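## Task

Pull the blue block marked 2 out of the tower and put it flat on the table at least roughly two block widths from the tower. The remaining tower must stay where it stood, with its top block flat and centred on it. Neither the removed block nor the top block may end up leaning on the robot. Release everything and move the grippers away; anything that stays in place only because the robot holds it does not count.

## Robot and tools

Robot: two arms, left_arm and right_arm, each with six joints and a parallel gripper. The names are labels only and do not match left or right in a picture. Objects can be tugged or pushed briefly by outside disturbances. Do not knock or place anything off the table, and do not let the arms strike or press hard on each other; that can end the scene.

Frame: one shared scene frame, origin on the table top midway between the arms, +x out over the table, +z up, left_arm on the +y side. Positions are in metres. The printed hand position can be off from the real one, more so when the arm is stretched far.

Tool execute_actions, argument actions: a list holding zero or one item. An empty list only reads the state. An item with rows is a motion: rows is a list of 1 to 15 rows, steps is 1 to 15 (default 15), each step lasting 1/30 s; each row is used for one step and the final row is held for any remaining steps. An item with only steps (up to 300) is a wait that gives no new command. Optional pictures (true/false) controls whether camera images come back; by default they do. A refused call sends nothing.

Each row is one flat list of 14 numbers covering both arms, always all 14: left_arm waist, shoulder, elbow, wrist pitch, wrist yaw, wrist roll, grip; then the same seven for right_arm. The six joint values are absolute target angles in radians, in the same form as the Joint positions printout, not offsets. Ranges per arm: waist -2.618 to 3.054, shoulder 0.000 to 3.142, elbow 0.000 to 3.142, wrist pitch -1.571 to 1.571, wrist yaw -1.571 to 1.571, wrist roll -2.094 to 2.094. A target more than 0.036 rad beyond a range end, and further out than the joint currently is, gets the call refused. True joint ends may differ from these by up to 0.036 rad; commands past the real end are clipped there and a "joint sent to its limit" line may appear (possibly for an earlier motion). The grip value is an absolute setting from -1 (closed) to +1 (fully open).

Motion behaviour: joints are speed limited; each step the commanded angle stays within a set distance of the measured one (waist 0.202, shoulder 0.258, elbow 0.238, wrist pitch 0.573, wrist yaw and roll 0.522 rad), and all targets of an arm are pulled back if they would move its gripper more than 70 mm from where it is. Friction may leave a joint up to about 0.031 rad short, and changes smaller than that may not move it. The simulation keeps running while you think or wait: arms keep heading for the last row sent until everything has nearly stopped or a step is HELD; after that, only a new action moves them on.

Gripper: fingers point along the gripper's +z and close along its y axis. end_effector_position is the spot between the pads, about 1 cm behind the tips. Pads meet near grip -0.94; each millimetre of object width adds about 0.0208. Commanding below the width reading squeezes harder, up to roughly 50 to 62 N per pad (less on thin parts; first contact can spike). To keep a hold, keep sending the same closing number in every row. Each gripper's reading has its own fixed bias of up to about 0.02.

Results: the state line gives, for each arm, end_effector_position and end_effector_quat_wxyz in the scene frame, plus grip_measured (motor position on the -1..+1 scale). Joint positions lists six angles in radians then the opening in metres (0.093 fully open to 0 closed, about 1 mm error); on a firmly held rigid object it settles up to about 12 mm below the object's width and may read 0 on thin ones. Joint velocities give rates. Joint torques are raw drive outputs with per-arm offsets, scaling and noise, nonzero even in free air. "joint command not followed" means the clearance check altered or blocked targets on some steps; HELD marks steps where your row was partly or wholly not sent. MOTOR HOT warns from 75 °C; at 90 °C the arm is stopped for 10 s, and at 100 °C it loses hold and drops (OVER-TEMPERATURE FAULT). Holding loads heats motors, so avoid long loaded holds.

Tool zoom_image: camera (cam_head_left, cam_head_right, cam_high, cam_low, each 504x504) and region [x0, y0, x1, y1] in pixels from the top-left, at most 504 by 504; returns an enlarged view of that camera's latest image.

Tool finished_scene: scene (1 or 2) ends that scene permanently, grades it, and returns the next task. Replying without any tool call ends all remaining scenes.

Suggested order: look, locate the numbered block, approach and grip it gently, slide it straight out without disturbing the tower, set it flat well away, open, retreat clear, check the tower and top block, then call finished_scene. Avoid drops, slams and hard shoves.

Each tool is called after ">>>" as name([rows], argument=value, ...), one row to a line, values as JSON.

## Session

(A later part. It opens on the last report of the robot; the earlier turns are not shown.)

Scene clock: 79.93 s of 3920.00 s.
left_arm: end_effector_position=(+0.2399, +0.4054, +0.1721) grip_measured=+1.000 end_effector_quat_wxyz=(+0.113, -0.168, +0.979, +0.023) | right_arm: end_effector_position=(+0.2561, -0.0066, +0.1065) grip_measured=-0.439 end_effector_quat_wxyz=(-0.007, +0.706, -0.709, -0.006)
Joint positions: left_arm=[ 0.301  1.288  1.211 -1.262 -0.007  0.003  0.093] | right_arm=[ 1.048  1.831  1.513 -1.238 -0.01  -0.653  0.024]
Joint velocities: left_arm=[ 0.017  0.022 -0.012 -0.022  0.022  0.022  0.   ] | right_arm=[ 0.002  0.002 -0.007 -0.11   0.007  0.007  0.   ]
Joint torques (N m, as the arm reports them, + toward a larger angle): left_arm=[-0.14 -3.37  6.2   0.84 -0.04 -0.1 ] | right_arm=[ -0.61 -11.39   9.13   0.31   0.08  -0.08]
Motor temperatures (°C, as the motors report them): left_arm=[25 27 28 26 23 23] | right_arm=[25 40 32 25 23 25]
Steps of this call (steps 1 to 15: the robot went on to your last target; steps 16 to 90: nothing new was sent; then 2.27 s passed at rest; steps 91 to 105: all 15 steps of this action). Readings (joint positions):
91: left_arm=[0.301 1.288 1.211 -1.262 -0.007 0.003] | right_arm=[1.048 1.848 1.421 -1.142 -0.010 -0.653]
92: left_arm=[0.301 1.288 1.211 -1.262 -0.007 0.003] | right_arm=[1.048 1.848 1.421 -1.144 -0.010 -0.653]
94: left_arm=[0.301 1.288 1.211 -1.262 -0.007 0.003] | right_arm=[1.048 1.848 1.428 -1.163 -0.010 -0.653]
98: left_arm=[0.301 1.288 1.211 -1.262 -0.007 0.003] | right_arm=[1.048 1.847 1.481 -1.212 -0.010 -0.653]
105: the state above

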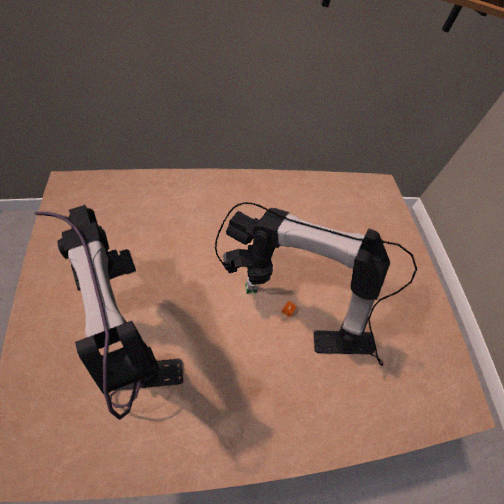

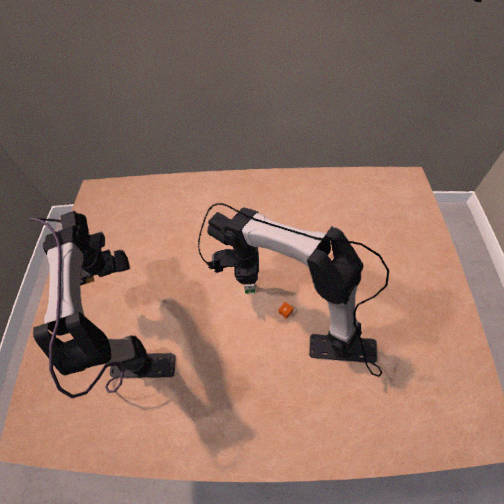

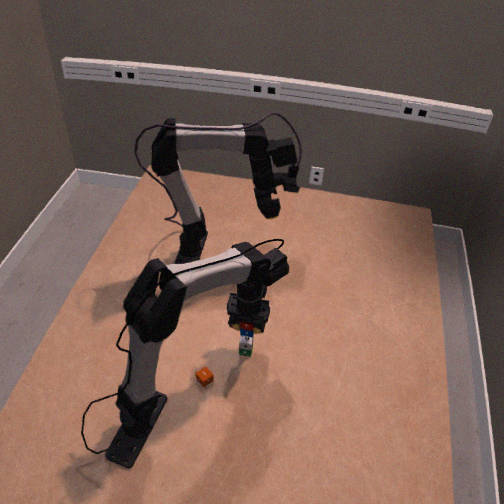

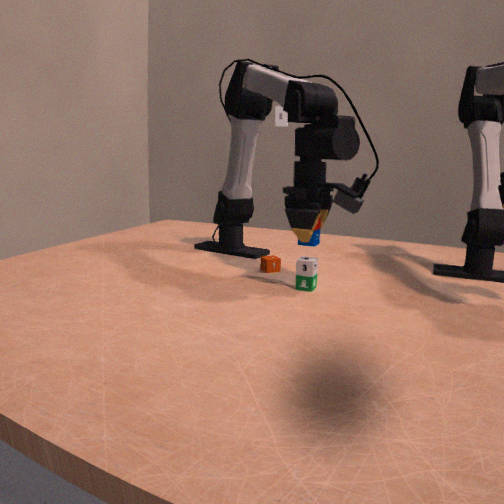

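>>> execute_actions([
  {"rows":[[0.3,1.3,1.2,-1.27,0,0,1,1.0,1.825,1.535,-1.264,0,-0.66,-0.55],[0.3,1.3,1.2,-1.27,0,0,1,0.96,1.825,1.535,-1.264,0,-0.66,-0.55],[0.3,1.3,1.2,-1.27,0,0,1,0.92,1.825,1.535,-1.264,0,-0.66,-0.55],[0.3,1.3,1.2,-1.27,0,0,1,0.88,1.825,1.535,-1.264,0,-0.66,-0.55],[0.3,1.3,1.2,-1.27,0,0,1,0.84,1.825,1.535,-1.264,0,-0.66,-0.55],[0.3,1.3,1.2,-1.27,0,0,1,0.80,1.825,1.535,-1.264,0,-0.66,-0.55],[0.3,1.3,1.2,-1.27,0,0,1,0.76,1.825,1.535,-1.264,0,-0.66,-0.55],[0.3,1.3,1.2,-1.27,0,0,1,0.72,1.825,1.535,-1.264,0,-0.66,-0.55],[0.3,1.3,1.2,-1.27,0,0,1,0.69,1.825,1.535,-1.264,0,-0.66,-0.55],[0.3,1.3,1.2,-1.27,0,0,1,0.66,1.825,1.535,-1.264,0,-0.66,-0.55],[0.3,1.3,1.2,-1.27,0,0,1,0.63,1.825,1.535,-1.264,0,-0.66,-0.55],[0.3,1.3,1.2,-1.27,0,0,1,0.60,1.825,1.535,-1.264,0,-0.66,-0.55]]},
], pictures=false)

>>> execute_actions([
  {"rows":[[0.3,1.3,1.2,-1.27,0,0,1,0.6,1.84,1.47,-1.2,0,-0.66,-0.55],[0.3,1.3,1.2,-1.27,0,0,1,0.6,1.845,1.45,-1.17,0,-0.66,-0.55],[0.3,1.3,1.2,-1.27,0,0,1,0.6,1.85,1.43,-1.14,0,-0.66,-0.55],[0.3,1.3,1.2,-1.27,0,0,1,0.6,1.855,1.41,-1.11,0,-0.66,-0.55],[0.3,1.3,1.2,-1.27,0,0,1,0.6,1.86,1.39,-1.08,0,-0.66,-0.55],[0.3,1.3,1.2,-1.27,0,0,1,0.6,1.865,1.37,-1.05,0,-0.66,-0.55],[0.3,1.3,1.2,-1.27,0,0,1,0.6,1.87,1.35,-1.02,0,-0.66,-0.55],[0.3,1.3,1.2,-1.27,0,0,1,0.6,1.875,1.33,-0.99,0,-0.66,-0.55],[0.3,1.3,1.2,-1.27,0,0,1,0.6,1.88,1.315,-0.97,0,-0.66,-0.55],[0.3,1.3,1.2,-1.27,0,0,1,0.6,1.885,1.30,-0.95,0,-0.66,-0.55],[0.3,1.3,1.2,-1.27,0,0,1,0.6,1.89,1.29,-0.936,0,-0.66,-0.55],[0.3,1.3,1.2,-1.27,0,0,1,0.6,1.895,1.28,-0.936,0,-0.66,-0.55],[0.3,1.3,1.2,-1.27,0,0,1,0.6,1.90,1.27,-0.936,0,-0.66,-0.55],[0.3,1.3,1.2,-1.27,0,0,1,0.6,1.903,1.26,-0.936,0,-0.66,-0.55]]},
], pictures=false)

>>> execute_actions([
  {"steps":20},
])

>>> zoom_image(camera="cam_low", region=[190,180,340,310])

Scene clock: 96.87 s of 3920.00 s.
left_arm: end_effector_position=(+0.2399, +0.4054, +0.1721) grip_measured=+1.000 end_effector_quat_wxyz=(+0.113, -0.168, +0.979, +0.023) | right_arm: end_effector_position=(+0.3525, -0.1280, +0.1065) grip_measured=-0.439 end_effector_quat_wxyz=(+0.001, -0.529, +0.849, -0.000)
Joint positions: left_arm=[ 0.301  1.288  1.211 -1.262 -0.007  0.003  0.093] | right_arm=[ 0.595  1.831  1.513 -1.25   0.    -0.654  0.024]
Joint velocities: left_arm=[-0.002  0.007 -0.002 -0.022 -0.007 -0.022  0.   ] | right_arm=[-0.183  0.002 -0.032 -0.037  0.11   0.007  0.   ]
Joint torques (N m, as the arm reports them, + toward a larger angle): left_arm=[-0.13 -3.41  6.22  0.84 -0.04 -0.1 ] | right_arm=[  1.36 -11.55   9.21   0.27  -0.02  -0.07]
Motor temperatures (°C, as the motors report them): left_arm=[25 27 28 26 23 23] | right_arm=[25 41 35 24 23 25]
Steps of this call (steps 1 to 30: the robot went on to your last target; steps 31 to 90: nothing new was sent; then 13.43 s passed at rest; steps 91 to 105: all 15 steps of this action). Readings (joint positions):
91: left_arm=[0.301 1.288 1.211 -1.262 -0.007 0.003] | right_arm=[1.044 1.831 1.513 -1.250 -0.010 -0.653]
92: left_arm=[0.301 1.288 1.211 -1.262 -0.007 0.003] | right_arm=[1.031 1.831 1.513 -1.250 -0.011 -0.653]
94: left_arm=[0.301 1.288 1.211 -1.262 -0.007 0.003] | right_arm=[0.975 1.831 1.513 -1.250 -0.013 -0.654]
98: left_arm=[0.301 1.288 1.211 -1.262 -0.007 0.003] | right_arm=[0.796 1.831 1.513 -1.250 -0.011 -0.654]
105: the state above

Scene clock: 97.37 s of 3920.00 s.
left_arm: end_effector_position=(+0.2399, +0.4054, +0.1721) grip_measured=+1.000 end_effector_quat_wxyz=(+0.113, -0.168, +0.979, +0.023) | right_arm: end_effector_position=(+0.3499, -0.1299, +0.0338) grip_measured=-0.439 end_effector_quat_wxyz=(-0.005, -0.528, +0.849, +0.000)
Joint positions: left_arm=[ 0.301  1.288  1.211 -1.262 -0.007  0.003  0.093] | right_arm=[ 0.593  1.89   1.293 -0.984  0.001 -0.654  0.024]
Joint velocities: left_arm=[ 0.007  0.002 -0.017  0.037  0.007 -0.037  0.   ] | right_arm=[-0.002  0.1   -0.198  0.212  0.037  0.051 -0.   ]
Joint torques (N m, as the arm reports them, + toward a larger angle): left_arm=[-0.14 -3.4   6.22  0.83 -0.04 -0.09] | right_arm=[  0.53 -10.54   5.49   0.57  -0.01  -0.08]
Motor temperatures (°C, as the motors report them): left_arm=[25 27 28 26 23 23] | right_arm=[25 41 35 24 23 25]
Steps of this call (steps 1 to 15: all 15 steps of this action). Readings (joint positions):
1: left_arm=[0.301 1.288 1.211 -1.262 -0.007 0.003] | right_arm=[0.592 1.831 1.511 -1.245 0.001 -0.654]
2: left_arm=[0.301 1.288 1.211 -1.262 -0.007 0.003] | right_arm=[0.593 1.831 1.504 -1.233 0.001 -0.654]
4: left_arm=[0.301 1.288 1.211 -1.262 -0.007 0.003] | right_arm=[0.593 1.831 1.475 -1.195 0.001 -0.654]
8: left_arm=[0.301 1.288 1.211 -1.262 -0.007 0.003] | right_arm=[0.593 1.844 1.394 -1.104 0.001 -0.654]
15: the state above

Scene clock: 98.03 s of 3920.00 s.
left_arm: end_effector_position=(+0.2399, +0.4054, +0.1721) grip_measured=+1.000 end_effector_quat_wxyz=(+0.113, -0.168, +0.979, +0.023) | right_arm: end_effector_position=(+0.3544, -0.1277, +0.0299) grip_measured=-0.439 end_effector_quat_wxyz=(+0.006, -0.528, +0.849, -0.001)
Joint positions: left_arm=[ 0.301  1.288  1.211 -1.262 -0.007  0.003  0.093] | right_arm=[ 0.593  1.895  1.283 -0.948  0.001 -0.654  0.024]
Joint velocities: left_arm=[ 0.002  0.002  0.002 -0.007 -0.007  0.037  0.   ] | right_arm=[ 0.012  0.002  0.017 -0.022  0.037  0.066 -0.001]
Joint torques (N m, as the arm reports them, + toward a larger angle): left_arm=[-0.13 -3.41  6.17  0.84 -0.05 -0.1 ] | right_arm=[  0.53 -10.48   5.26   0.57   0.    -0.08]
Motor temperatures (°C, as the motors report them): left_arm=[25 27 28 26 23 23] | right_arm=[25 41 35 24 23 25]
Steps of this call (steps 1 to 20: the robot went on to your last target). Readings (joint positions):
1: left_arm=[0.301 1.288 1.211 -1.262 -0.007 0.003] | right_arm=[0.593 1.893 1.288 -0.979 0.001 -0.654]
2: left_arm=[0.301 1.288 1.211 -1.262 -0.007 0.003] | right_arm=[0.593 1.894 1.284 -0.975 0.001 -0.654]
4: left_arm=[0.301 1.288 1.211 -1.262 -0.007 0.003] | right_arm=[0.593 1.895 1.283 -0.967 0.001 -0.654]
8: left_arm=[0.301 1.288 1.211 -1.262 -0.007 0.003] | right_arm=[0.593 1.895 1.283 -0.955 0.001 -0.654]
20: the state above

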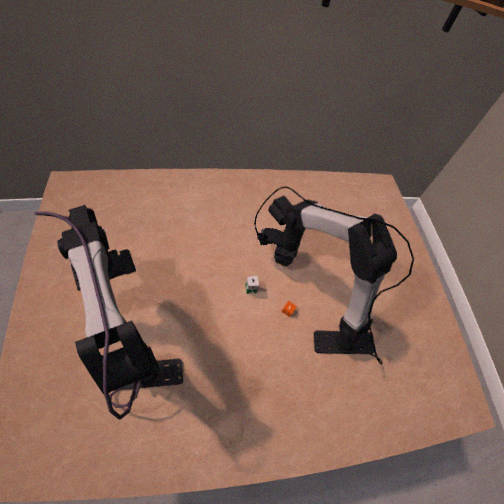

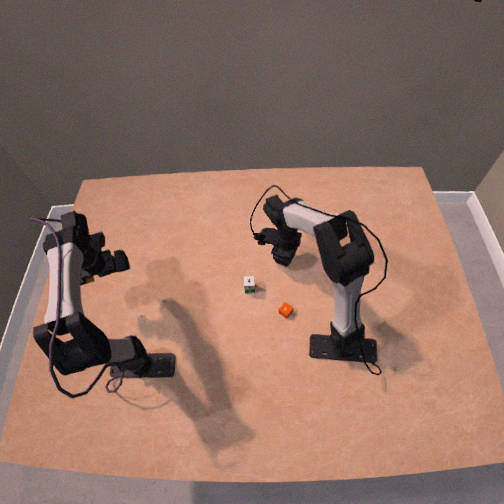

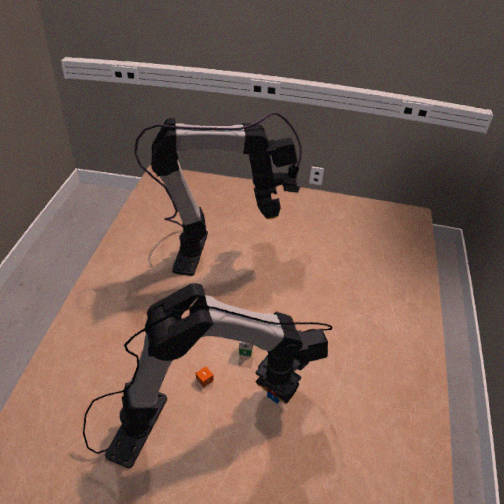

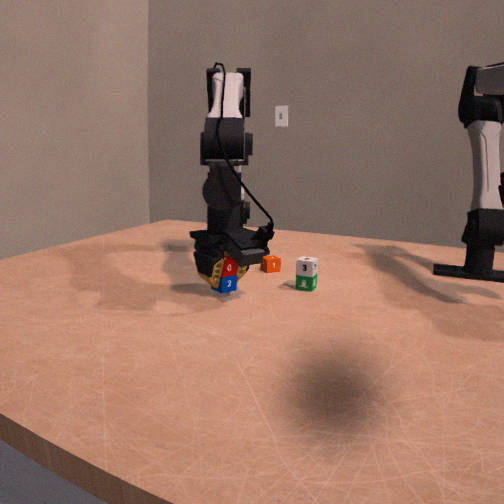

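Region (190, 180, 340, 310) of cam_low's 504x504 image, scaled by 3.360, with more detail than that image has; it fills the top 437 rows of this view, and the rest is white.

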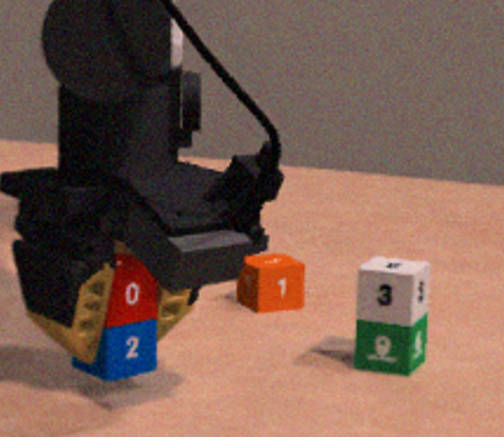

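>>> execute_actions([
  {"rows":[[0.3,1.3,1.2,-1.27,0,0,1,0.6,1.91,1.255,-0.93,0,-0.66,-0.55],[0.3,1.3,1.2,-1.27,0,0,1,0.6,1.91,1.255,-0.93,0,-0.66,-0.55],[0.3,1.3,1.2,-1.27,0,0,1,0.6,1.915,1.25,-0.925,0,-0.66,-0.55],[0.3,1.3,1.2,-1.27,0,0,1,0.6,1.918,1.247,-0.92,0,-0.66,-0.55]]},
])

>>> zoom_image(camera="cam_low", region=[190,180,340,310])

Scene clock: 102.17 s of 3920.00 s.
left_arm: end_effector_position=(+0.2399, +0.4054, +0.1721) grip_measured=+1.000 end_effector_quat_wxyz=(+0.113, -0.168, +0.979, +0.023) | right_arm: end_effector_position=(+0.3578, -0.1260, +0.0300) grip_measured=-0.439 end_effector_quat_wxyz=(+0.013, -0.528, +0.849, -0.002)
Joint positions: left_arm=[ 0.301  1.288  1.211 -1.262 -0.007  0.003  0.093] | right_arm=[ 0.593  1.895  1.283 -0.932  0.001 -0.654  0.024]
Joint velocities: left_arm=[ 0.012  0.002 -0.007 -0.007 -0.007 -0.066  0.   ] | right_arm=[-0.012  0.002 -0.002  0.066  0.022 -0.022 -0.001]
Joint torques (N m, as the arm reports them, + toward a larger angle): left_arm=[-0.15 -3.4   6.18  0.84 -0.04 -0.11] | right_arm=[ 0.54 -9.11  4.26  0.6   0.   -0.08]
Motor temperatures (°C, as the motors report them): left_arm=[25 27 28 26 23 23] | right_arm=[25 41 34 24 23 25]
Steps of this call (steps 1 to 15: the robot went on to your last target; steps 16 to 90: nothing new was sent; then 0.63 s passed at rest; steps 91 to 105: all 15 steps of this action). Readings (joint positions):
91: left_arm=[0.301 1.288 1.211 -1.262 -0.007 0.003] | right_arm=[0.593 1.895 1.283 -0.947 0.001 -0.654]
92: left_arm=[0.301 1.288 1.211 -1.262 -0.007 0.003] | right_arm=[0.593 1.895 1.283 -0.946 0.001 -0.654]
94: left_arm=[0.301 1.288 1.211 -1.262 -0.007 0.003] | right_arm=[0.593 1.895 1.283 -0.943 0.001 -0.654]
98: left_arm=[0.301 1.288 1.211 -1.262 -0.007 0.003] | right_arm=[0.593 1.895 1.283 -0.935 0.001 -0.654]
105: the state above

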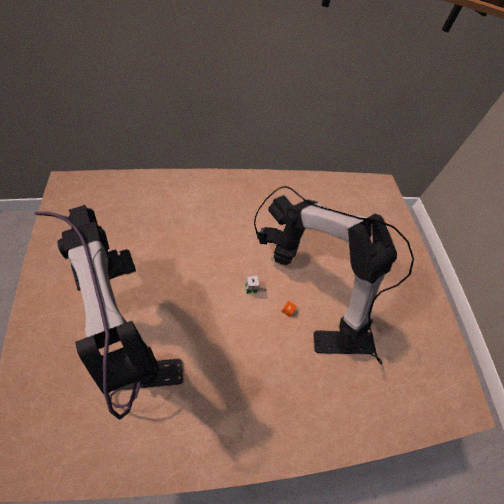

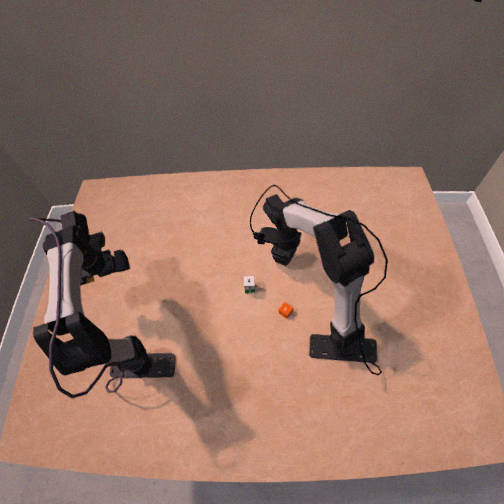

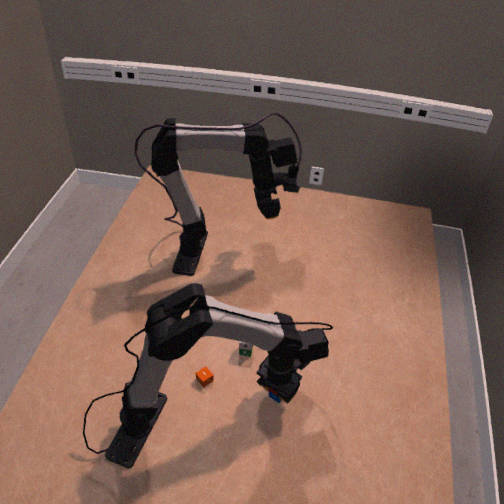

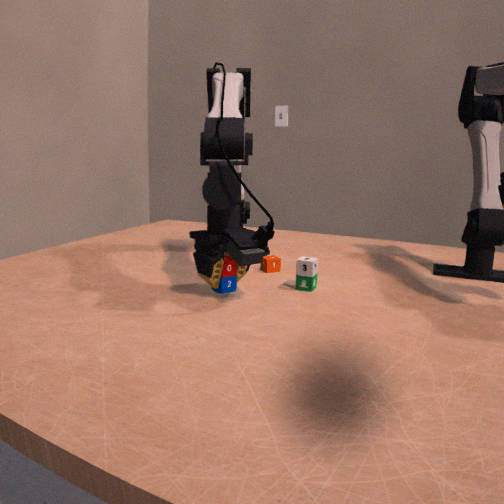

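Region (190, 180, 340, 310) of cam_low's 504x504 image, scaled by 3.360, with more detail than that image has; it fills the top 437 rows of this view, and the rest is white.

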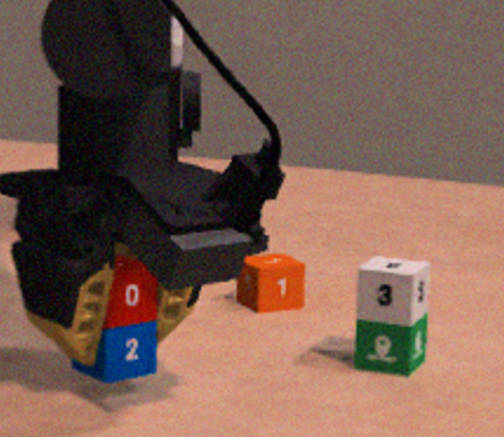

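>>> execute_actions([
  {"rows":[[0.3,1.3,1.2,-1.27,0,0,1,0.6,1.93,1.25,-0.94,0,-0.66,-0.55]]},
])

>>> zoom_image(camera="cam_low", region=[190,180,340,310])

Scene clock: 105.80 s of 3920.00 s.
left_arm: end_effector_position=(+0.2399, +0.4054, +0.1721) grip_measured=+1.000 end_effector_quat_wxyz=(+0.113, -0.168, +0.979, +0.023) | right_arm: end_effector_position=(+0.3563, -0.1267, +0.0230) grip_measured=-0.439 end_effector_quat_wxyz=(+0.003, -0.528, +0.849, -0.001)
Joint positions: left_arm=[ 0.301  1.288  1.211 -1.262 -0.007  0.003  0.093] | right_arm=[ 0.593  1.916  1.283 -0.932  0.001 -0.654  0.024]
Joint velocities: left_arm=[-0.017 -0.012  0.007 -0.081  0.022 -0.095  0.   ] | right_arm=[ 0.007  0.002 -0.002 -0.007  0.022  0.007  0.   ]
Joint torques (N m, as the arm reports them, + toward a larger angle): left_arm=[-0.16 -3.38  6.23  0.84 -0.04 -0.1 ] | right_arm=[  0.52 -10.13   4.41   0.34   0.    -0.08]
Motor temperatures (°C, as the motors report them): left_arm=[25 26 28 26 23 23] | right_arm=[25 41 34 25 23 25]
Steps of this call (steps 1 to 15: the robot went on to your last target; steps 16 to 90: nothing new was sent; then 0.13 s passed at rest; steps 91 to 105: all 15 steps of this action). Readings (joint positions):
91: left_arm=[0.301 1.288 1.211 -1.262 -0.007 0.003] | right_arm=[0.593 1.896 1.283 -0.932 0.001 -0.654]
92: left_arm=[0.301 1.288 1.211 -1.262 -0.007 0.003] | right_arm=[0.593 1.899 1.283 -0.932 0.001 -0.654]
94: left_arm=[0.301 1.288 1.211 -1.262 -0.007 0.003] | right_arm=[0.593 1.908 1.283 -0.932 0.001 -0.654]
98: left_arm=[0.301 1.288 1.211 -1.262 -0.007 0.003] | right_arm=[0.593 1.916 1.283 -0.932 0.001 -0.654]
105: the state above

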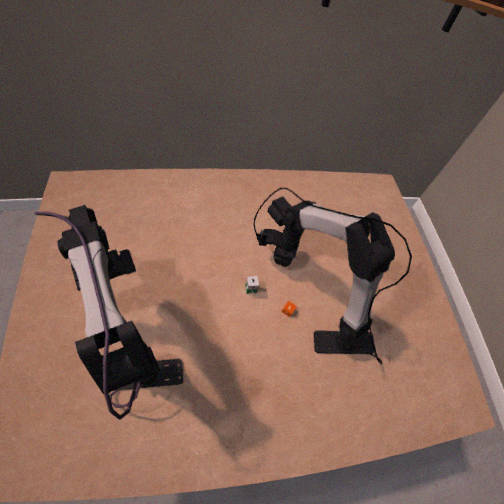

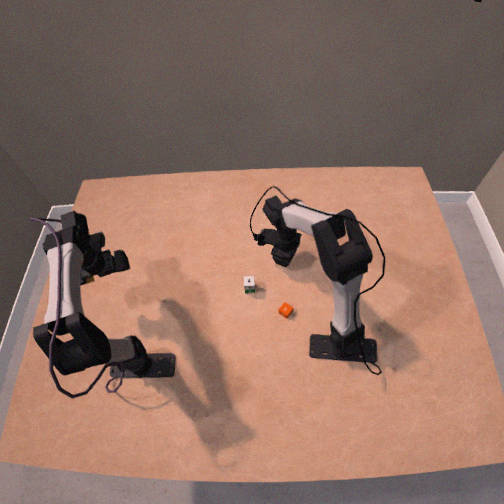

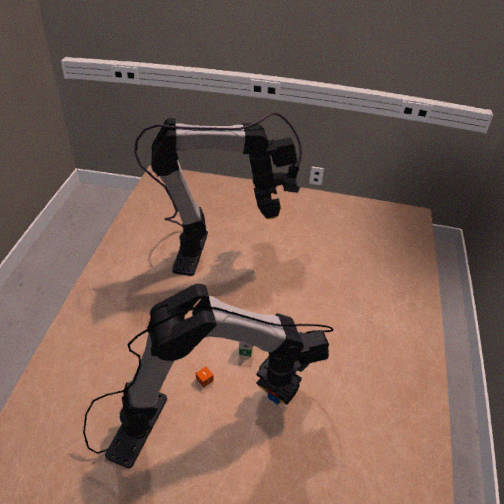

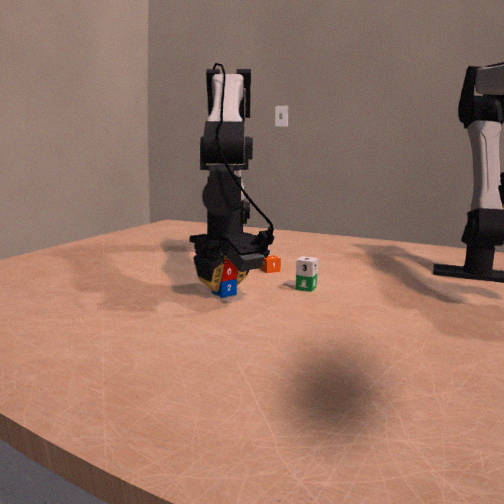

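Region (190, 180, 340, 310) of cam_low's 504x504 image, scaled by 3.360, with more detail than that image has; it fills the top 437 rows of this view, and the rest is white.

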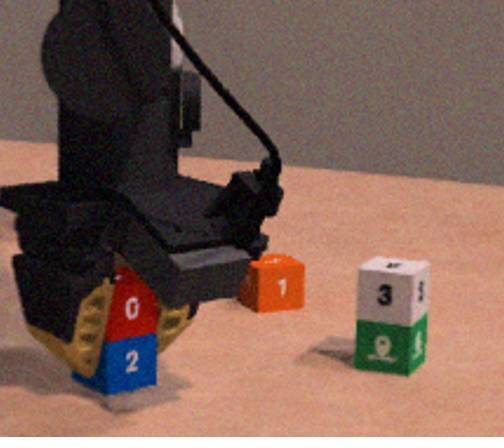

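>>> execute_actions([
  {"rows":[[0.3,1.3,1.2,-1.27,0,0,1,0.6,1.95,1.25,-0.91,0,-0.66,-0.55]]},
])

>>> zoom_image(camera="cam_low", region=[190,180,340,310])

Scene clock: 109.47 s of 3920.00 s.
left_arm: end_effector_position=(+0.2399, +0.4054, +0.1721) grip_measured=+1.000 end_effector_quat_wxyz=(+0.113, -0.168, +0.979, +0.023) | right_arm: end_effector_position=(+0.3570, -0.1264, +0.0202) grip_measured=-0.439 end_effector_quat_wxyz=(+0.002, -0.528, +0.849, -0.000)
Joint positions: left_arm=[ 0.301  1.288  1.211 -1.262 -0.007  0.003  0.093] | right_arm=[ 0.593  1.925  1.283 -0.925  0.001 -0.654  0.024]
Joint velocities: left_arm=[-0.012 -0.012 -0.022  0.051  0.037 -0.022  0.   ] | right_arm=[-0.007 -0.002  0.007 -0.007 -0.037 -0.066  0.001]
Joint torques (N m, as the arm reports them, + toward a larger angle): left_arm=[-0.12 -3.43  6.16  0.84 -0.05 -0.09] | right_arm=[ 0.57 -9.12  4.37  0.58  0.   -0.08]
Motor temperatures (°C, as the motors report them): left_arm=[25 26 28 26 23 23] | right_arm=[25 41 33 24 23 25]
Steps of this call (steps 1 to 15: the robot went on to your last target; steps 16 to 90: nothing new was sent; then 0.17 s passed at rest; steps 91 to 105: all 15 steps of this action). Readings (joint positions):
91: left_arm=[0.301 1.288 1.211 -1.262 -0.007 0.003] | right_arm=[0.593 1.918 1.283 -0.931 0.001 -0.654]
92: left_arm=[0.301 1.288 1.211 -1.262 -0.007 0.003] | right_arm=[0.593 1.921 1.283 -0.929 0.001 -0.654]
94: left_arm=[0.301 1.288 1.211 -1.262 -0.007 0.003] | right_arm=[0.593 1.925 1.283 -0.925 0.001 -0.654]
98: left_arm=[0.301 1.288 1.211 -1.262 -0.007 0.003] | right_arm=[0.593 1.925 1.283 -0.925 0.001 -0.654]
105: the state above

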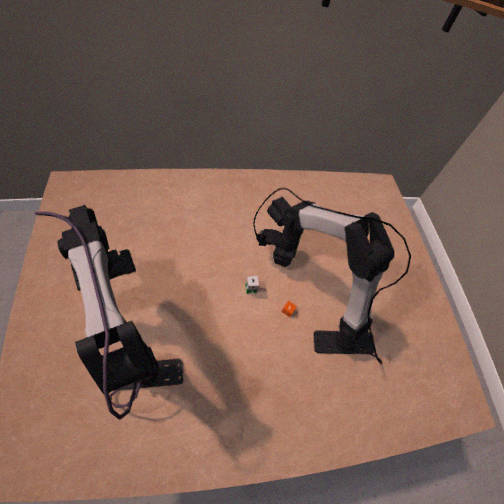

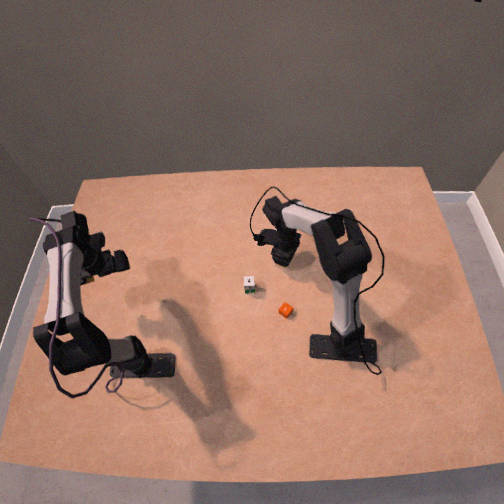

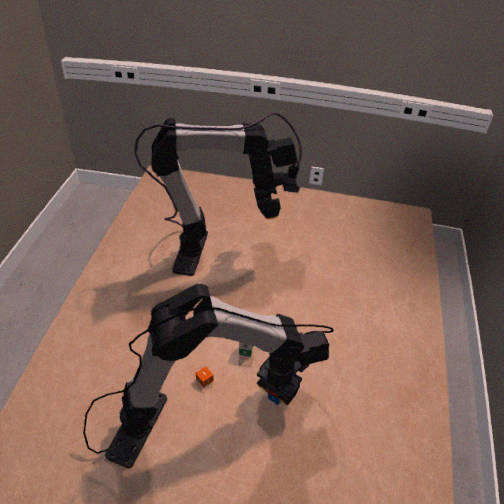

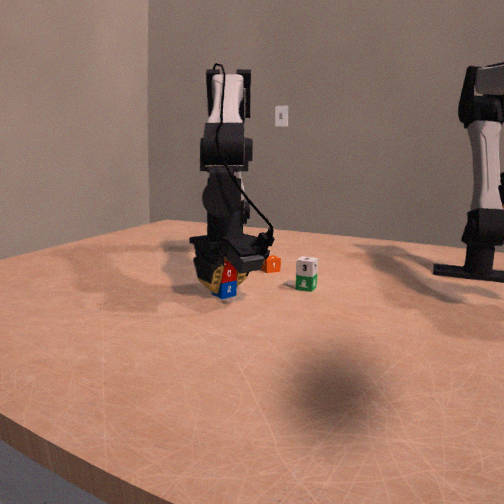

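Region (190, 180, 340, 310) of cam_low's 504x504 image, scaled by 3.360, with more detail than that image has; it fills the top 437 rows of this view, and the rest is white.

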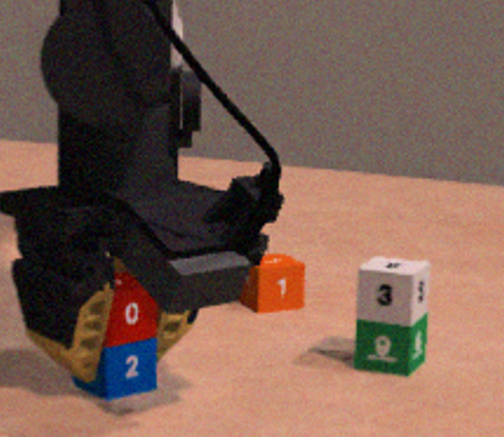

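>>> execute_actions([
  {"rows":[[0.3,1.3,1.2,-1.27,0,0,1,0.6,1.925,1.28,-0.925,0,-0.66,0.0]]},
], pictures=false)

>>> execute_actions([
  {"rows":[[0.3,1.3,1.2,-1.27,0,0,1,0.6,1.915,1.31,-0.95,0,-0.66,0],[0.3,1.3,1.2,-1.27,0,0,1,0.6,1.91,1.325,-0.97,0,-0.66,0],[0.3,1.3,1.2,-1.27,0,0,1,0.6,1.905,1.34,-0.99,0,-0.66,0],[0.3,1.3,1.2,-1.27,0,0,1,0.6,1.90,1.355,-1.01,0,-0.66,0],[0.3,1.3,1.2,-1.27,0,0,1,0.6,1.895,1.37,-1.03,0,-0.66,0],[0.3,1.3,1.2,-1.27,0,0,1,0.6,1.888,1.388,-1.055,0,-0.66,0]]},
], pictures=false)

>>> execute_actions([
  {"steps":15},
])

>>> zoom_image(camera="cam_low", region=[170,180,320,310])

Scene clock: 117.37 s of 3920.00 s.
left_arm: end_effector_position=(+0.2399, +0.4054, +0.1721) grip_measured=+1.000 end_effector_quat_wxyz=(+0.113, -0.168, +0.979, +0.023) | right_arm: end_effector_position=(+0.3570, -0.1264, +0.0202) grip_measured=-0.002 end_effector_quat_wxyz=(+0.002, -0.528, +0.849, -0.000)
Joint positions: left_arm=[ 0.301  1.288  1.211 -1.262 -0.007  0.003  0.093] | right_arm=[ 0.593  1.925  1.283 -0.925  0.001 -0.654  0.045]
Joint velocities: left_arm=[ 0.012 -0.012 -0.002 -0.066 -0.037 -0.007  0.   ] | right_arm=[ 0.017 -0.007  0.022  0.022  0.037 -0.022  0.001]
Joint torques (N m, as the arm reports them, + toward a larger angle): left_arm=[-0.15 -3.43  6.19  0.84 -0.04 -0.1 ] | right_arm=[  0.54 -11.37   6.69   0.42  -0.01  -0.08]
Motor temperatures (°C, as the motors report them): left_arm=[25 26 28 26 23 23] | right_arm=[25 40 32 25 23 25]
Steps of this call (steps 1 to 15: the robot went on to your last target; steps 16 to 90: nothing new was sent; then 4.40 s passed at rest; steps 91 to 105: all 15 steps of this action). Readings (joint positions):
91: left_arm=[0.301 1.288 1.211 -1.262 -0.007 0.003] | right_arm=[0.593 1.925 1.283 -0.925 0.001 -0.654]
92: left_arm=[0.301 1.288 1.211 -1.262 -0.007 0.003] | right_arm=[0.593 1.925 1.283 -0.925 0.001 -0.654]
94: left_arm=[0.301 1.288 1.211 -1.262 -0.007 0.003] | right_arm=[0.593 1.925 1.283 -0.925 0.001 -0.654]
98: left_arm=[0.301 1.288 1.211 -1.262 -0.007 0.003] | right_arm=[0.593 1.925 1.283 -0.925 0.001 -0.654]
105: the state above

Scene clock: 117.87 s of 3920.00 s.
left_arm: end_effector_position=(+0.2399, +0.4054, +0.1721) grip_measured=+1.000 end_effector_quat_wxyz=(+0.113, -0.168, +0.979, +0.023) | right_arm: end_effector_position=(+0.3613, -0.1242, +0.0514) grip_measured=-0.002 end_effector_quat_wxyz=(+0.009, -0.528, +0.849, -0.001)
Joint positions: left_arm=[ 0.301  1.288  1.211 -1.262 -0.007  0.003  0.093] | right_arm=[ 0.593  1.891  1.368 -1.031  0.001 -0.654  0.045]
Joint velocities: left_arm=[-0.007  0.002 -0.007 -0.095  0.022  0.022  0.   ] | right_arm=[-0.002  0.017 -0.002 -0.095  0.022 -0.051  0.   ]
Joint torques (N m, as the arm reports them, + toward a larger angle): left_arm=[-0.14 -3.4   6.15  0.83 -0.04 -0.1 ] | right_arm=[  0.54 -11.64   8.9    0.32  -0.01  -0.09]
Motor temperatures (°C, as the motors report them): left_arm=[25 26 28 26 23 23] | right_arm=[25 41 33 24 23 25]
Steps of this call (steps 1 to 15: all 15 steps of this action). Readings (joint positions):
1: left_arm=[0.301 1.288 1.211 -1.262 -0.007 0.003] | right_arm=[0.593 1.925 1.283 -0.926 0.001 -0.654]
2: left_arm=[0.301 1.288 1.211 -1.262 -0.007 0.003] | right_arm=[0.593 1.925 1.286 -0.932 0.001 -0.654]
4: left_arm=[0.301 1.288 1.211 -1.262 -0.007 0.003] | right_arm=[0.593 1.925 1.302 -0.956 0.001 -0.654]
8: left_arm=[0.301 1.288 1.211 -1.262 -0.007 0.003] | right_arm=[0.593 1.908 1.354 -1.003 0.001 -0.654]
15: the state above

Scene clock: 118.37 s of 3920.00 s.
left_arm: end_effector_position=(+0.2399, +0.4054, +0.1721) grip_measured=+1.000 end_effector_quat_wxyz=(+0.113, -0.168, +0.979, +0.023) | right_arm: end_effector_position=(+0.3591, -0.1254, +0.0514) grip_measured=-0.002 end_effector_quat_wxyz=(+0.004, -0.528, +0.849, -0.001)
Joint positions: left_arm=[ 0.301  1.288  1.211 -1.262 -0.007  0.003  0.093] | right_arm=[ 0.593  1.891  1.368 -1.041  0.001 -0.654  0.045]
Joint velocities: left_arm=[-0.007 -0.012 -0.002 -0.022 -0.022 -0.022  0.   ] | right_arm=[ 0.012  0.002  0.002 -0.007 -0.081 -0.051 -0.   ]
Joint torques (N m, as the arm reports them, + toward a larger angle): left_arm=[-0.17 -3.37  6.2   0.83 -0.04 -0.1 ] | right_arm=[  0.56 -11.66   8.81   0.3   -0.01  -0.08]
Motor temperatures (°C, as the motors report them): left_arm=[25 26 28 26 23 23] | right_arm=[25 41 33 24 23 25]
Steps of this call (steps 1 to 15: the robot went on to your last target). Readings (joint positions):
1: left_arm=[0.301 1.288 1.211 -1.262 -0.007 0.003] | right_arm=[0.593 1.891 1.368 -1.033 0.001 -0.654]
2: left_arm=[0.301 1.288 1.211 -1.262 -0.007 0.003] | right_arm=[0.593 1.891 1.368 -1.035 0.001 -0.654]
4: left_arm=[0.301 1.288 1.211 -1.262 -0.007 0.003] | right_arm=[0.593 1.891 1.368 -1.038 0.001 -0.654]
8: left_arm=[0.301 1.288 1.211 -1.262 -0.007 0.003] | right_arm=[0.593 1.891 1.368 -1.040 0.001 -0.654]
15: the state above

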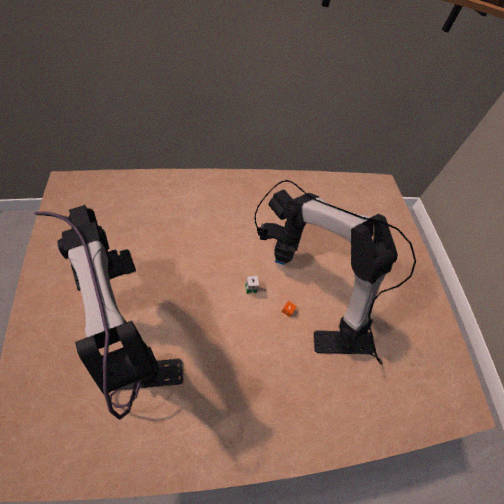

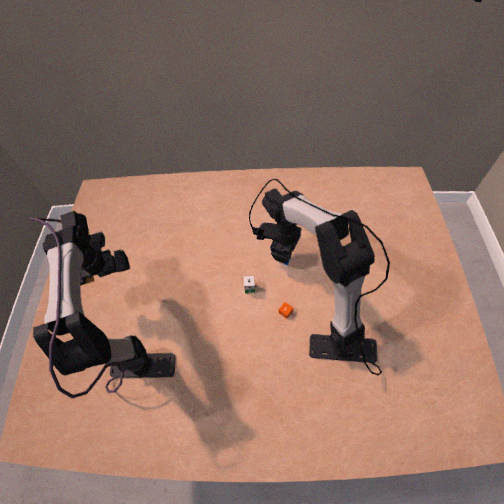

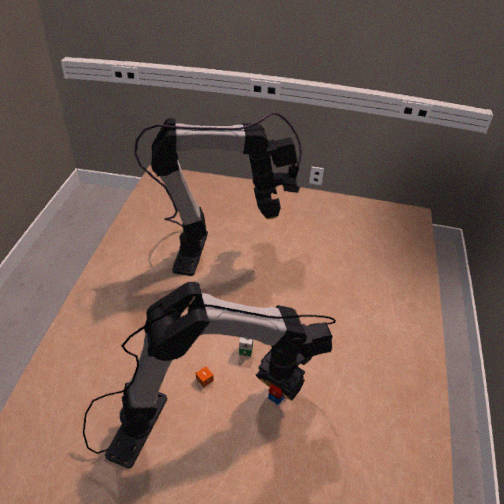

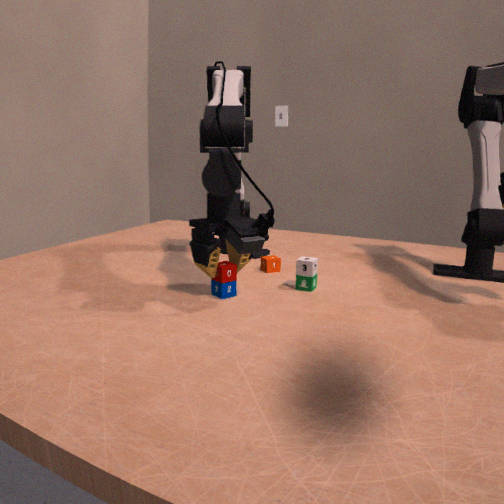

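Region (170, 180, 320, 310) of cam_low's 504x504 image, scaled by 3.360, with more detail than that image has; it fills the top 437 rows of this view, and the rest is white.

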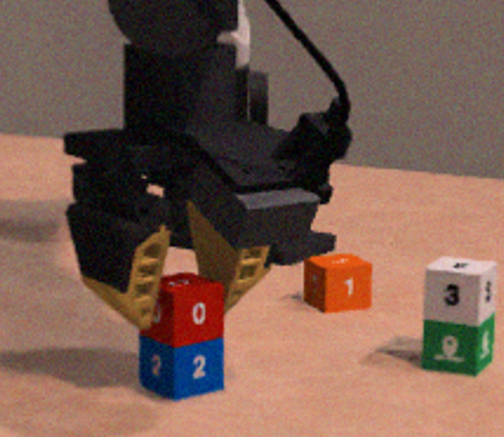

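>>> execute_actions([
  {"rows":[[0.3,1.3,1.2,-1.27,0,0,1,0.6,1.888,1.388,-1.055,0,-0.66,-0.25],[0.3,1.3,1.2,-1.27,0,0,1,0.6,1.888,1.388,-1.055,0,-0.66,-0.25],[0.3,1.3,1.2,-1.27,0,0,1,0.6,1.888,1.388,-1.055,0,-0.66,-0.25],[0.3,1.3,1.2,-1.27,0,0,1,0.6,1.888,1.388,-1.055,0,-0.66,-0.3],[0.3,1.3,1.2,-1.27,0,0,1,0.6,1.888,1.388,-1.055,0,-0.66,-0.35],[0.3,1.3,1.2,-1.27,0,0,1,0.6,1.888,1.388,-1.055,0,-0.66,-0.45],[0.3,1.3,1.2,-1.27,0,0,1,0.6,1.888,1.388,-1.055,0,-0.66,-0.55]]},
], pictures=false)

>>> execute_actions([
  {"rows":[[0.3,1.3,1.2,-1.27,0,0,1,0.6,1.88,1.40,-1.08,0,-0.66,-0.55],[0.3,1.3,1.2,-1.27,0,0,1,0.6,1.875,1.415,-1.10,0,-0.66,-0.55],[0.3,1.3,1.2,-1.27,0,0,1,0.6,1.87,1.43,-1.125,0,-0.66,-0.55],[0.3,1.3,1.2,-1.27,0,0,1,0.6,1.865,1.445,-1.15,0,-0.66,-0.55],[0.3,1.3,1.2,-1.27,0,0,1,0.6,1.86,1.46,-1.175,0,-0.66,-0.55],[0.3,1.3,1.2,-1.27,0,0,1,0.6,1.853,1.475,-1.20,0,-0.66,-0.55],[0.3,1.3,1.2,-1.27,0,0,1,0.6,1.846,1.49,-1.22,0,-0.66,-0.55],[0.3,1.3,1.2,-1.27,0,0,1,0.6,1.84,1.505,-1.24,0,-0.66,-0.55],[0.3,1.3,1.2,-1.27,0,0,1,0.6,1.832,1.52,-1.255,0,-0.66,-0.55],[0.3,1.3,1.2,-1.27,0,0,1,0.6,1.825,1.535,-1.264,0,-0.66,-0.55]]},
], pictures=false)

>>> execute_actions([
  {"rows":[[0.3,1.3,1.2,-1.27,0,0,1,0.64,1.825,1.535,-1.264,0,-0.66,-0.55],[0.3,1.3,1.2,-1.27,0,0,1,0.68,1.825,1.535,-1.264,0,-0.66,-0.55],[0.3,1.3,1.2,-1.27,0,0,1,0.72,1.825,1.535,-1.264,0,-0.66,-0.55],[0.3,1.3,1.2,-1.27,0,0,1,0.76,1.825,1.535,-1.264,0,-0.66,-0.55],[0.3,1.3,1.2,-1.27,0,0,1,0.80,1.825,1.535,-1.264,0,-0.66,-0.55],[0.3,1.3,1.2,-1.27,0,0,1,0.84,1.825,1.535,-1.264,0,-0.66,-0.55],[0.3,1.3,1.2,-1.27,0,0,1,0.88,1.825,1.535,-1.264,0,-0.66,-0.55],[0.3,1.3,1.2,-1.27,0,0,1,0.92,1.825,1.535,-1.264,0,-0.66,-0.55],[0.3,1.3,1.2,-1.27,0,0,1,0.95,1.825,1.535,-1.264,0,-0.66,-0.55],[0.3,1.3,1.2,-1.27,0,0,1,0.98,1.825,1.535,-1.264,0,-0.66,-0.55],[0.3,1.3,1.2,-1.27,0,0,1,1.0,1.825,1.535,-1.264,0,-0.66,-0.55],[0.3,1.3,1.2,-1.27,0,0,1,1.02,1.825,1.535,-1.264,0,-0.66,-0.55],[0.3,1.3,1.2,-1.27,0,0,1,1.03,1.825,1.535,-1.264,0,-0.66,-0.55],[0.3,1.3,1.2,-1.27,0,0,1,1.04,1.825,1.535,-1.264,0,-0.66,-0.55]]},
], pictures=false)

>>> execute_actions([
  {"steps":15},
])

>>> zoom_image(camera="cam_low", region=[250,160,380,300])

>>> zoom_image(camera="cam_high", region=[190,270,310,370])

Scene clock: 134.93 s of 3920.00 s.
left_arm: end_effector_position=(+0.2399, +0.4054, +0.1721) grip_measured=+1.000 end_effector_quat_wxyz=(+0.113, -0.168, +0.979, +0.023) | right_arm: end_effector_position=(+0.3590, -0.1254, +0.0514) grip_measured=-0.430 end_effector_quat_wxyz=(+0.003, -0.528, +0.849, -0.001)
Joint positions: left_arm=[ 0.301  1.288  1.211 -1.262 -0.007  0.003  0.093] | right_arm=[ 0.593  1.891  1.368 -1.041  0.001 -0.654  0.025]
Joint velocities: left_arm=[-0.012  0.007  0.007  0.022 -0.051  0.007  0.   ] | right_arm=[-0.007 -0.002 -0.002  0.007 -0.007 -0.051 -0.   ]
Joint torques (N m, as the arm reports them, + toward a larger angle): left_arm=[-0.12 -3.36  6.21  0.84 -0.04 -0.1 ] | right_arm=[  0.55 -11.65   8.82   0.28  -0.01  -0.08]
Motor temperatures (°C, as the motors report them): left_arm=[25 26 28 26 23 23] | right_arm=[25 43 35 24 23 25]
Steps of this call (steps 1 to 15: the robot went on to your last target; steps 16 to 90: nothing new was sent; then 13.07 s passed at rest; steps 91 to 105: all 15 steps of this action). Readings (joint positions):
91: left_arm=[0.301 1.288 1.211 -1.262 -0.007 0.003] | right_arm=[0.593 1.891 1.368 -1.041 0.001 -0.654]
92: left_arm=[0.301 1.288 1.211 -1.262 -0.007 0.003] | right_arm=[0.593 1.891 1.368 -1.041 0.001 -0.654]
94: left_arm=[0.301 1.288 1.211 -1.262 -0.007 0.003] | right_arm=[0.593 1.891 1.368 -1.041 0.001 -0.654]
98: left_arm=[0.301 1.288 1.211 -1.262 -0.007 0.003] | right_arm=[0.593 1.891 1.368 -1.041 0.001 -0.654]
105: the state above

Scene clock: 135.43 s of 3920.00 s.
left_arm: end_effector_position=(+0.2399, +0.4054, +0.1721) grip_measured=+1.000 end_effector_quat_wxyz=(+0.113, -0.168, +0.979, +0.023) | right_arm: end_effector_position=(+0.3596, -0.1251, +0.1102) grip_measured=-0.430 end_effector_quat_wxyz=(+0.020, -0.528, +0.849, -0.002)
Joint positions: left_arm=[ 0.301  1.288  1.211 -1.262 -0.007  0.003  0.093] | right_arm=[ 0.593  1.824  1.517 -1.223  0.001 -0.654  0.025]
Joint velocities: left_arm=[ 0.002  0.007 -0.002 -0.022  0.081  0.051  0.   ] | right_arm=[ 0.002 -0.007 -0.007 -0.168 -0.037 -0.051  0.   ]
Joint torques (N m, as the arm reports them, + toward a larger angle): left_arm=[-0.17 -3.42  6.2   0.84 -0.04 -0.11] | right_arm=[  0.52 -10.76   8.88   0.29  -0.01  -0.08]
Motor temperatures (°C, as the motors report them): left_arm=[25 26 28 26 23 23] | right_arm=[25 43 35 24 23 25]
Steps of this call (steps 1 to 15: all 15 steps of this action). Readings (joint positions):
1: left_arm=[0.301 1.288 1.211 -1.262 -0.007 0.003] | right_arm=[0.593 1.891 1.368 -1.043 0.001 -0.654]
2: left_arm=[0.301 1.288 1.211 -1.262 -0.007 0.003] | right_arm=[0.593 1.891 1.372 -1.052 0.001 -0.654]
4: left_arm=[0.301 1.288 1.211 -1.262 -0.007 0.003] | right_arm=[0.593 1.891 1.391 -1.081 0.001 -0.654]
8: left_arm=[0.301 1.288 1.211 -1.262 -0.007 0.003] | right_arm=[0.593 1.873 1.451 -1.150 0.001 -0.654]
15: the state above

Scene clock: 135.93 s of 3920.00 s.
left_arm: end_effector_position=(+0.2399, +0.4054, +0.1721) grip_measured=+1.000 end_effector_quat_wxyz=(+0.113, -0.168, +0.979, +0.023) | right_arm: end_effector_position=(+0.2603, -0.0103, +0.1100) grip_measured=-0.430 end_effector_quat_wxyz=(-0.010, +0.702, -0.712, -0.001)
Joint positions: left_arm=[ 0.301  1.288  1.211 -1.262 -0.007  0.003  0.093] | right_arm=[ 1.036  1.824  1.517 -1.244  0.    -0.654  0.025]
Joint velocities: left_arm=[ 0.012 -0.012  0.002  0.051  0.007 -0.007  0.   ] | right_arm=[ 0.208  0.002  0.007 -0.095 -0.022  0.007  0.   ]
Joint torques (N m, as the arm reports them, + toward a larger angle): left_arm=[-0.13 -3.38  6.19  0.84 -0.05 -0.1 ] | right_arm=[ -0.66 -10.76   8.82   0.27   0.02  -0.08]
Motor temperatures (°C, as the motors report them): left_arm=[25 26 28 26 23 23] | right_arm=[25 43 35 24 23 25]
Steps of this call (steps 1 to 15: all 15 steps of this action). Readings (joint positions):
1: left_arm=[0.301 1.288 1.211 -1.262 -0.007 0.003] | right_arm=[0.597 1.824 1.517 -1.228 0.001 -0.654]
2: left_arm=[0.301 1.288 1.211 -1.262 -0.007 0.003] | right_arm=[0.609 1.824 1.517 -1.233 0.003 -0.654]
4: left_arm=[0.301 1.288 1.211 -1.262 -0.007 0.003] | right_arm=[0.665 1.824 1.517 -1.238 0.006 -0.654]
8: left_arm=[0.301 1.288 1.211 -1.262 -0.007 0.003] | right_arm=[0.845 1.824 1.517 -1.239 0.006 -0.654]
15: the state above

Scene clock: 136.43 s of 3920.00 s.
left_arm: end_effector_position=(+0.2399, +0.4054, +0.1721) grip_measured=+1.000 end_effector_quat_wxyz=(+0.113, -0.168, +0.979, +0.023) | right_arm: end_effector_position=(+0.2582, -0.0103, +0.1100) grip_measured=-0.430 end_effector_quat_wxyz=(-0.007, +0.704, -0.711, -0.001)
Joint positions: left_arm=[ 0.301  1.288  1.211 -1.262 -0.007  0.003  0.093] | right_arm=[ 1.041  1.824  1.517 -1.25   0.    -0.654  0.025]
Joint velocities: left_arm=[ 0.002 -0.012 -0.002  0.022  0.007  0.037  0.   ] | right_arm=[-0.007 -0.007 -0.007 -0.022 -0.081  0.066  0.   ]
Joint torques (N m, as the arm reports them, + toward a larger angle): left_arm=[-0.18 -3.39  6.24  0.84 -0.04 -0.1 ] | right_arm=[ -0.08 -10.76   8.92   0.3    0.    -0.08]
Motor temperatures (°C, as the motors report them): left_arm=[25 26 28 26 23 23] | right_arm=[25 43 35 24 23 25]
Steps of this call (steps 1 to 15: the robot went on to your last target). Readings (joint positions):
1: left_arm=[0.301 1.288 1.211 -1.262 -0.007 0.003] | right_arm=[1.040 1.824 1.517 -1.246 0.000 -0.654]
2: left_arm=[0.301 1.288 1.211 -1.262 -0.007 0.003] | right_arm=[1.041 1.824 1.517 -1.247 0.000 -0.654]
4: left_arm=[0.301 1.288 1.211 -1.262 -0.007 0.003] | right_arm=[1.041 1.824 1.517 -1.248 0.000 -0.654]
8: left_arm=[0.301 1.288 1.211 -1.262 -0.007 0.003] | right_arm=[1.041 1.824 1.517 -1.249 0.000 -0.654]
15: the state above
All arms were judged still, so your last target was given up. Only a new action makes them travel on or press farther. Fingers that are still opening or closing keep moving.

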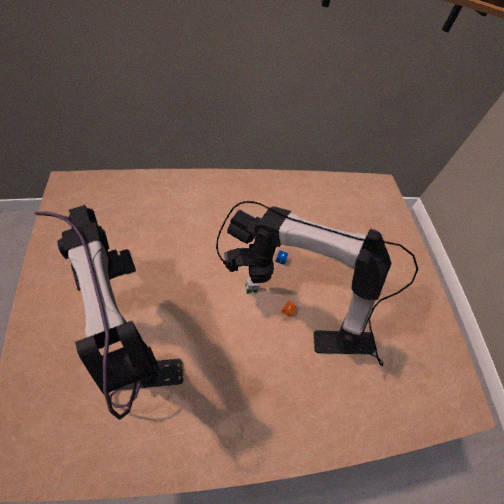

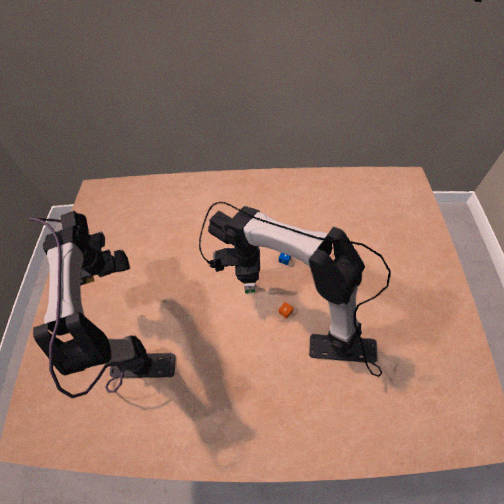

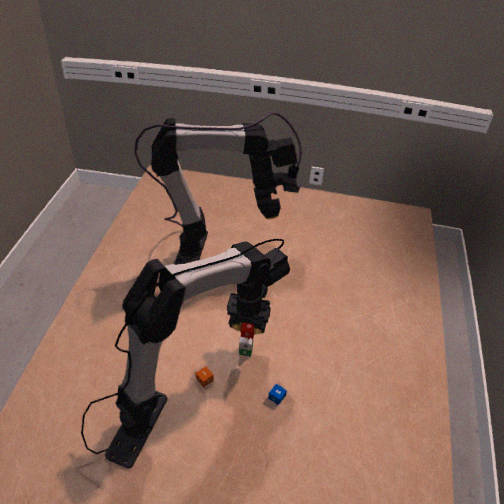

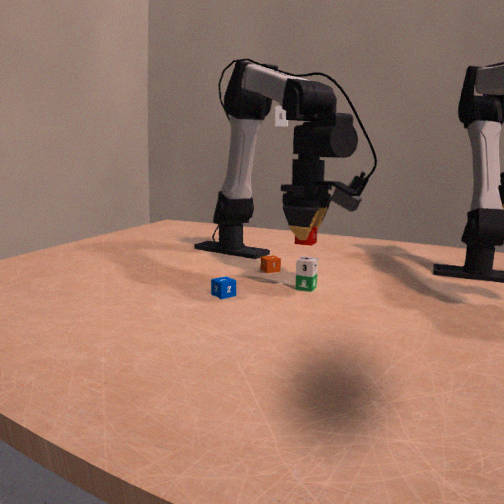

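Region (250, 160, 380, 300) of cam_low's 504x504 image, scaled by 3.600, with more detail than that image has; it fills the left 468 columns of this view, and the rest is white.

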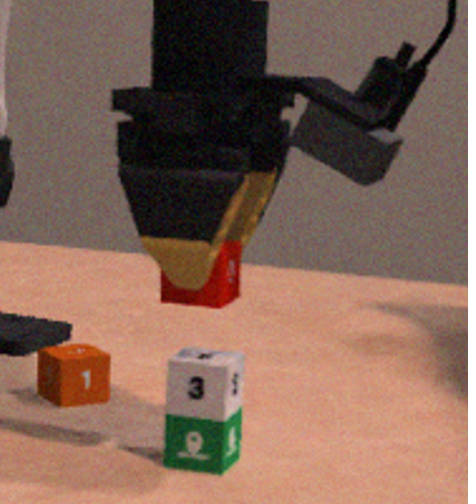

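Region (190, 270, 310, 370) of cam_high's 504x504 image, scaled by 4.200, with more detail than that image has.

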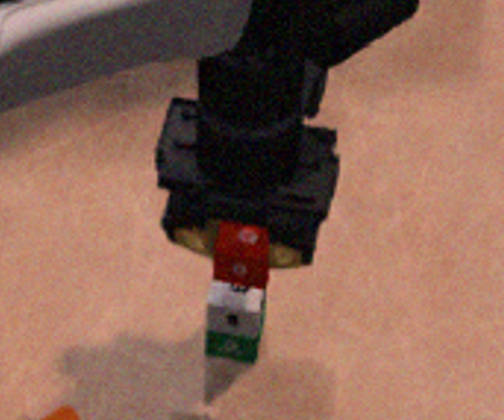

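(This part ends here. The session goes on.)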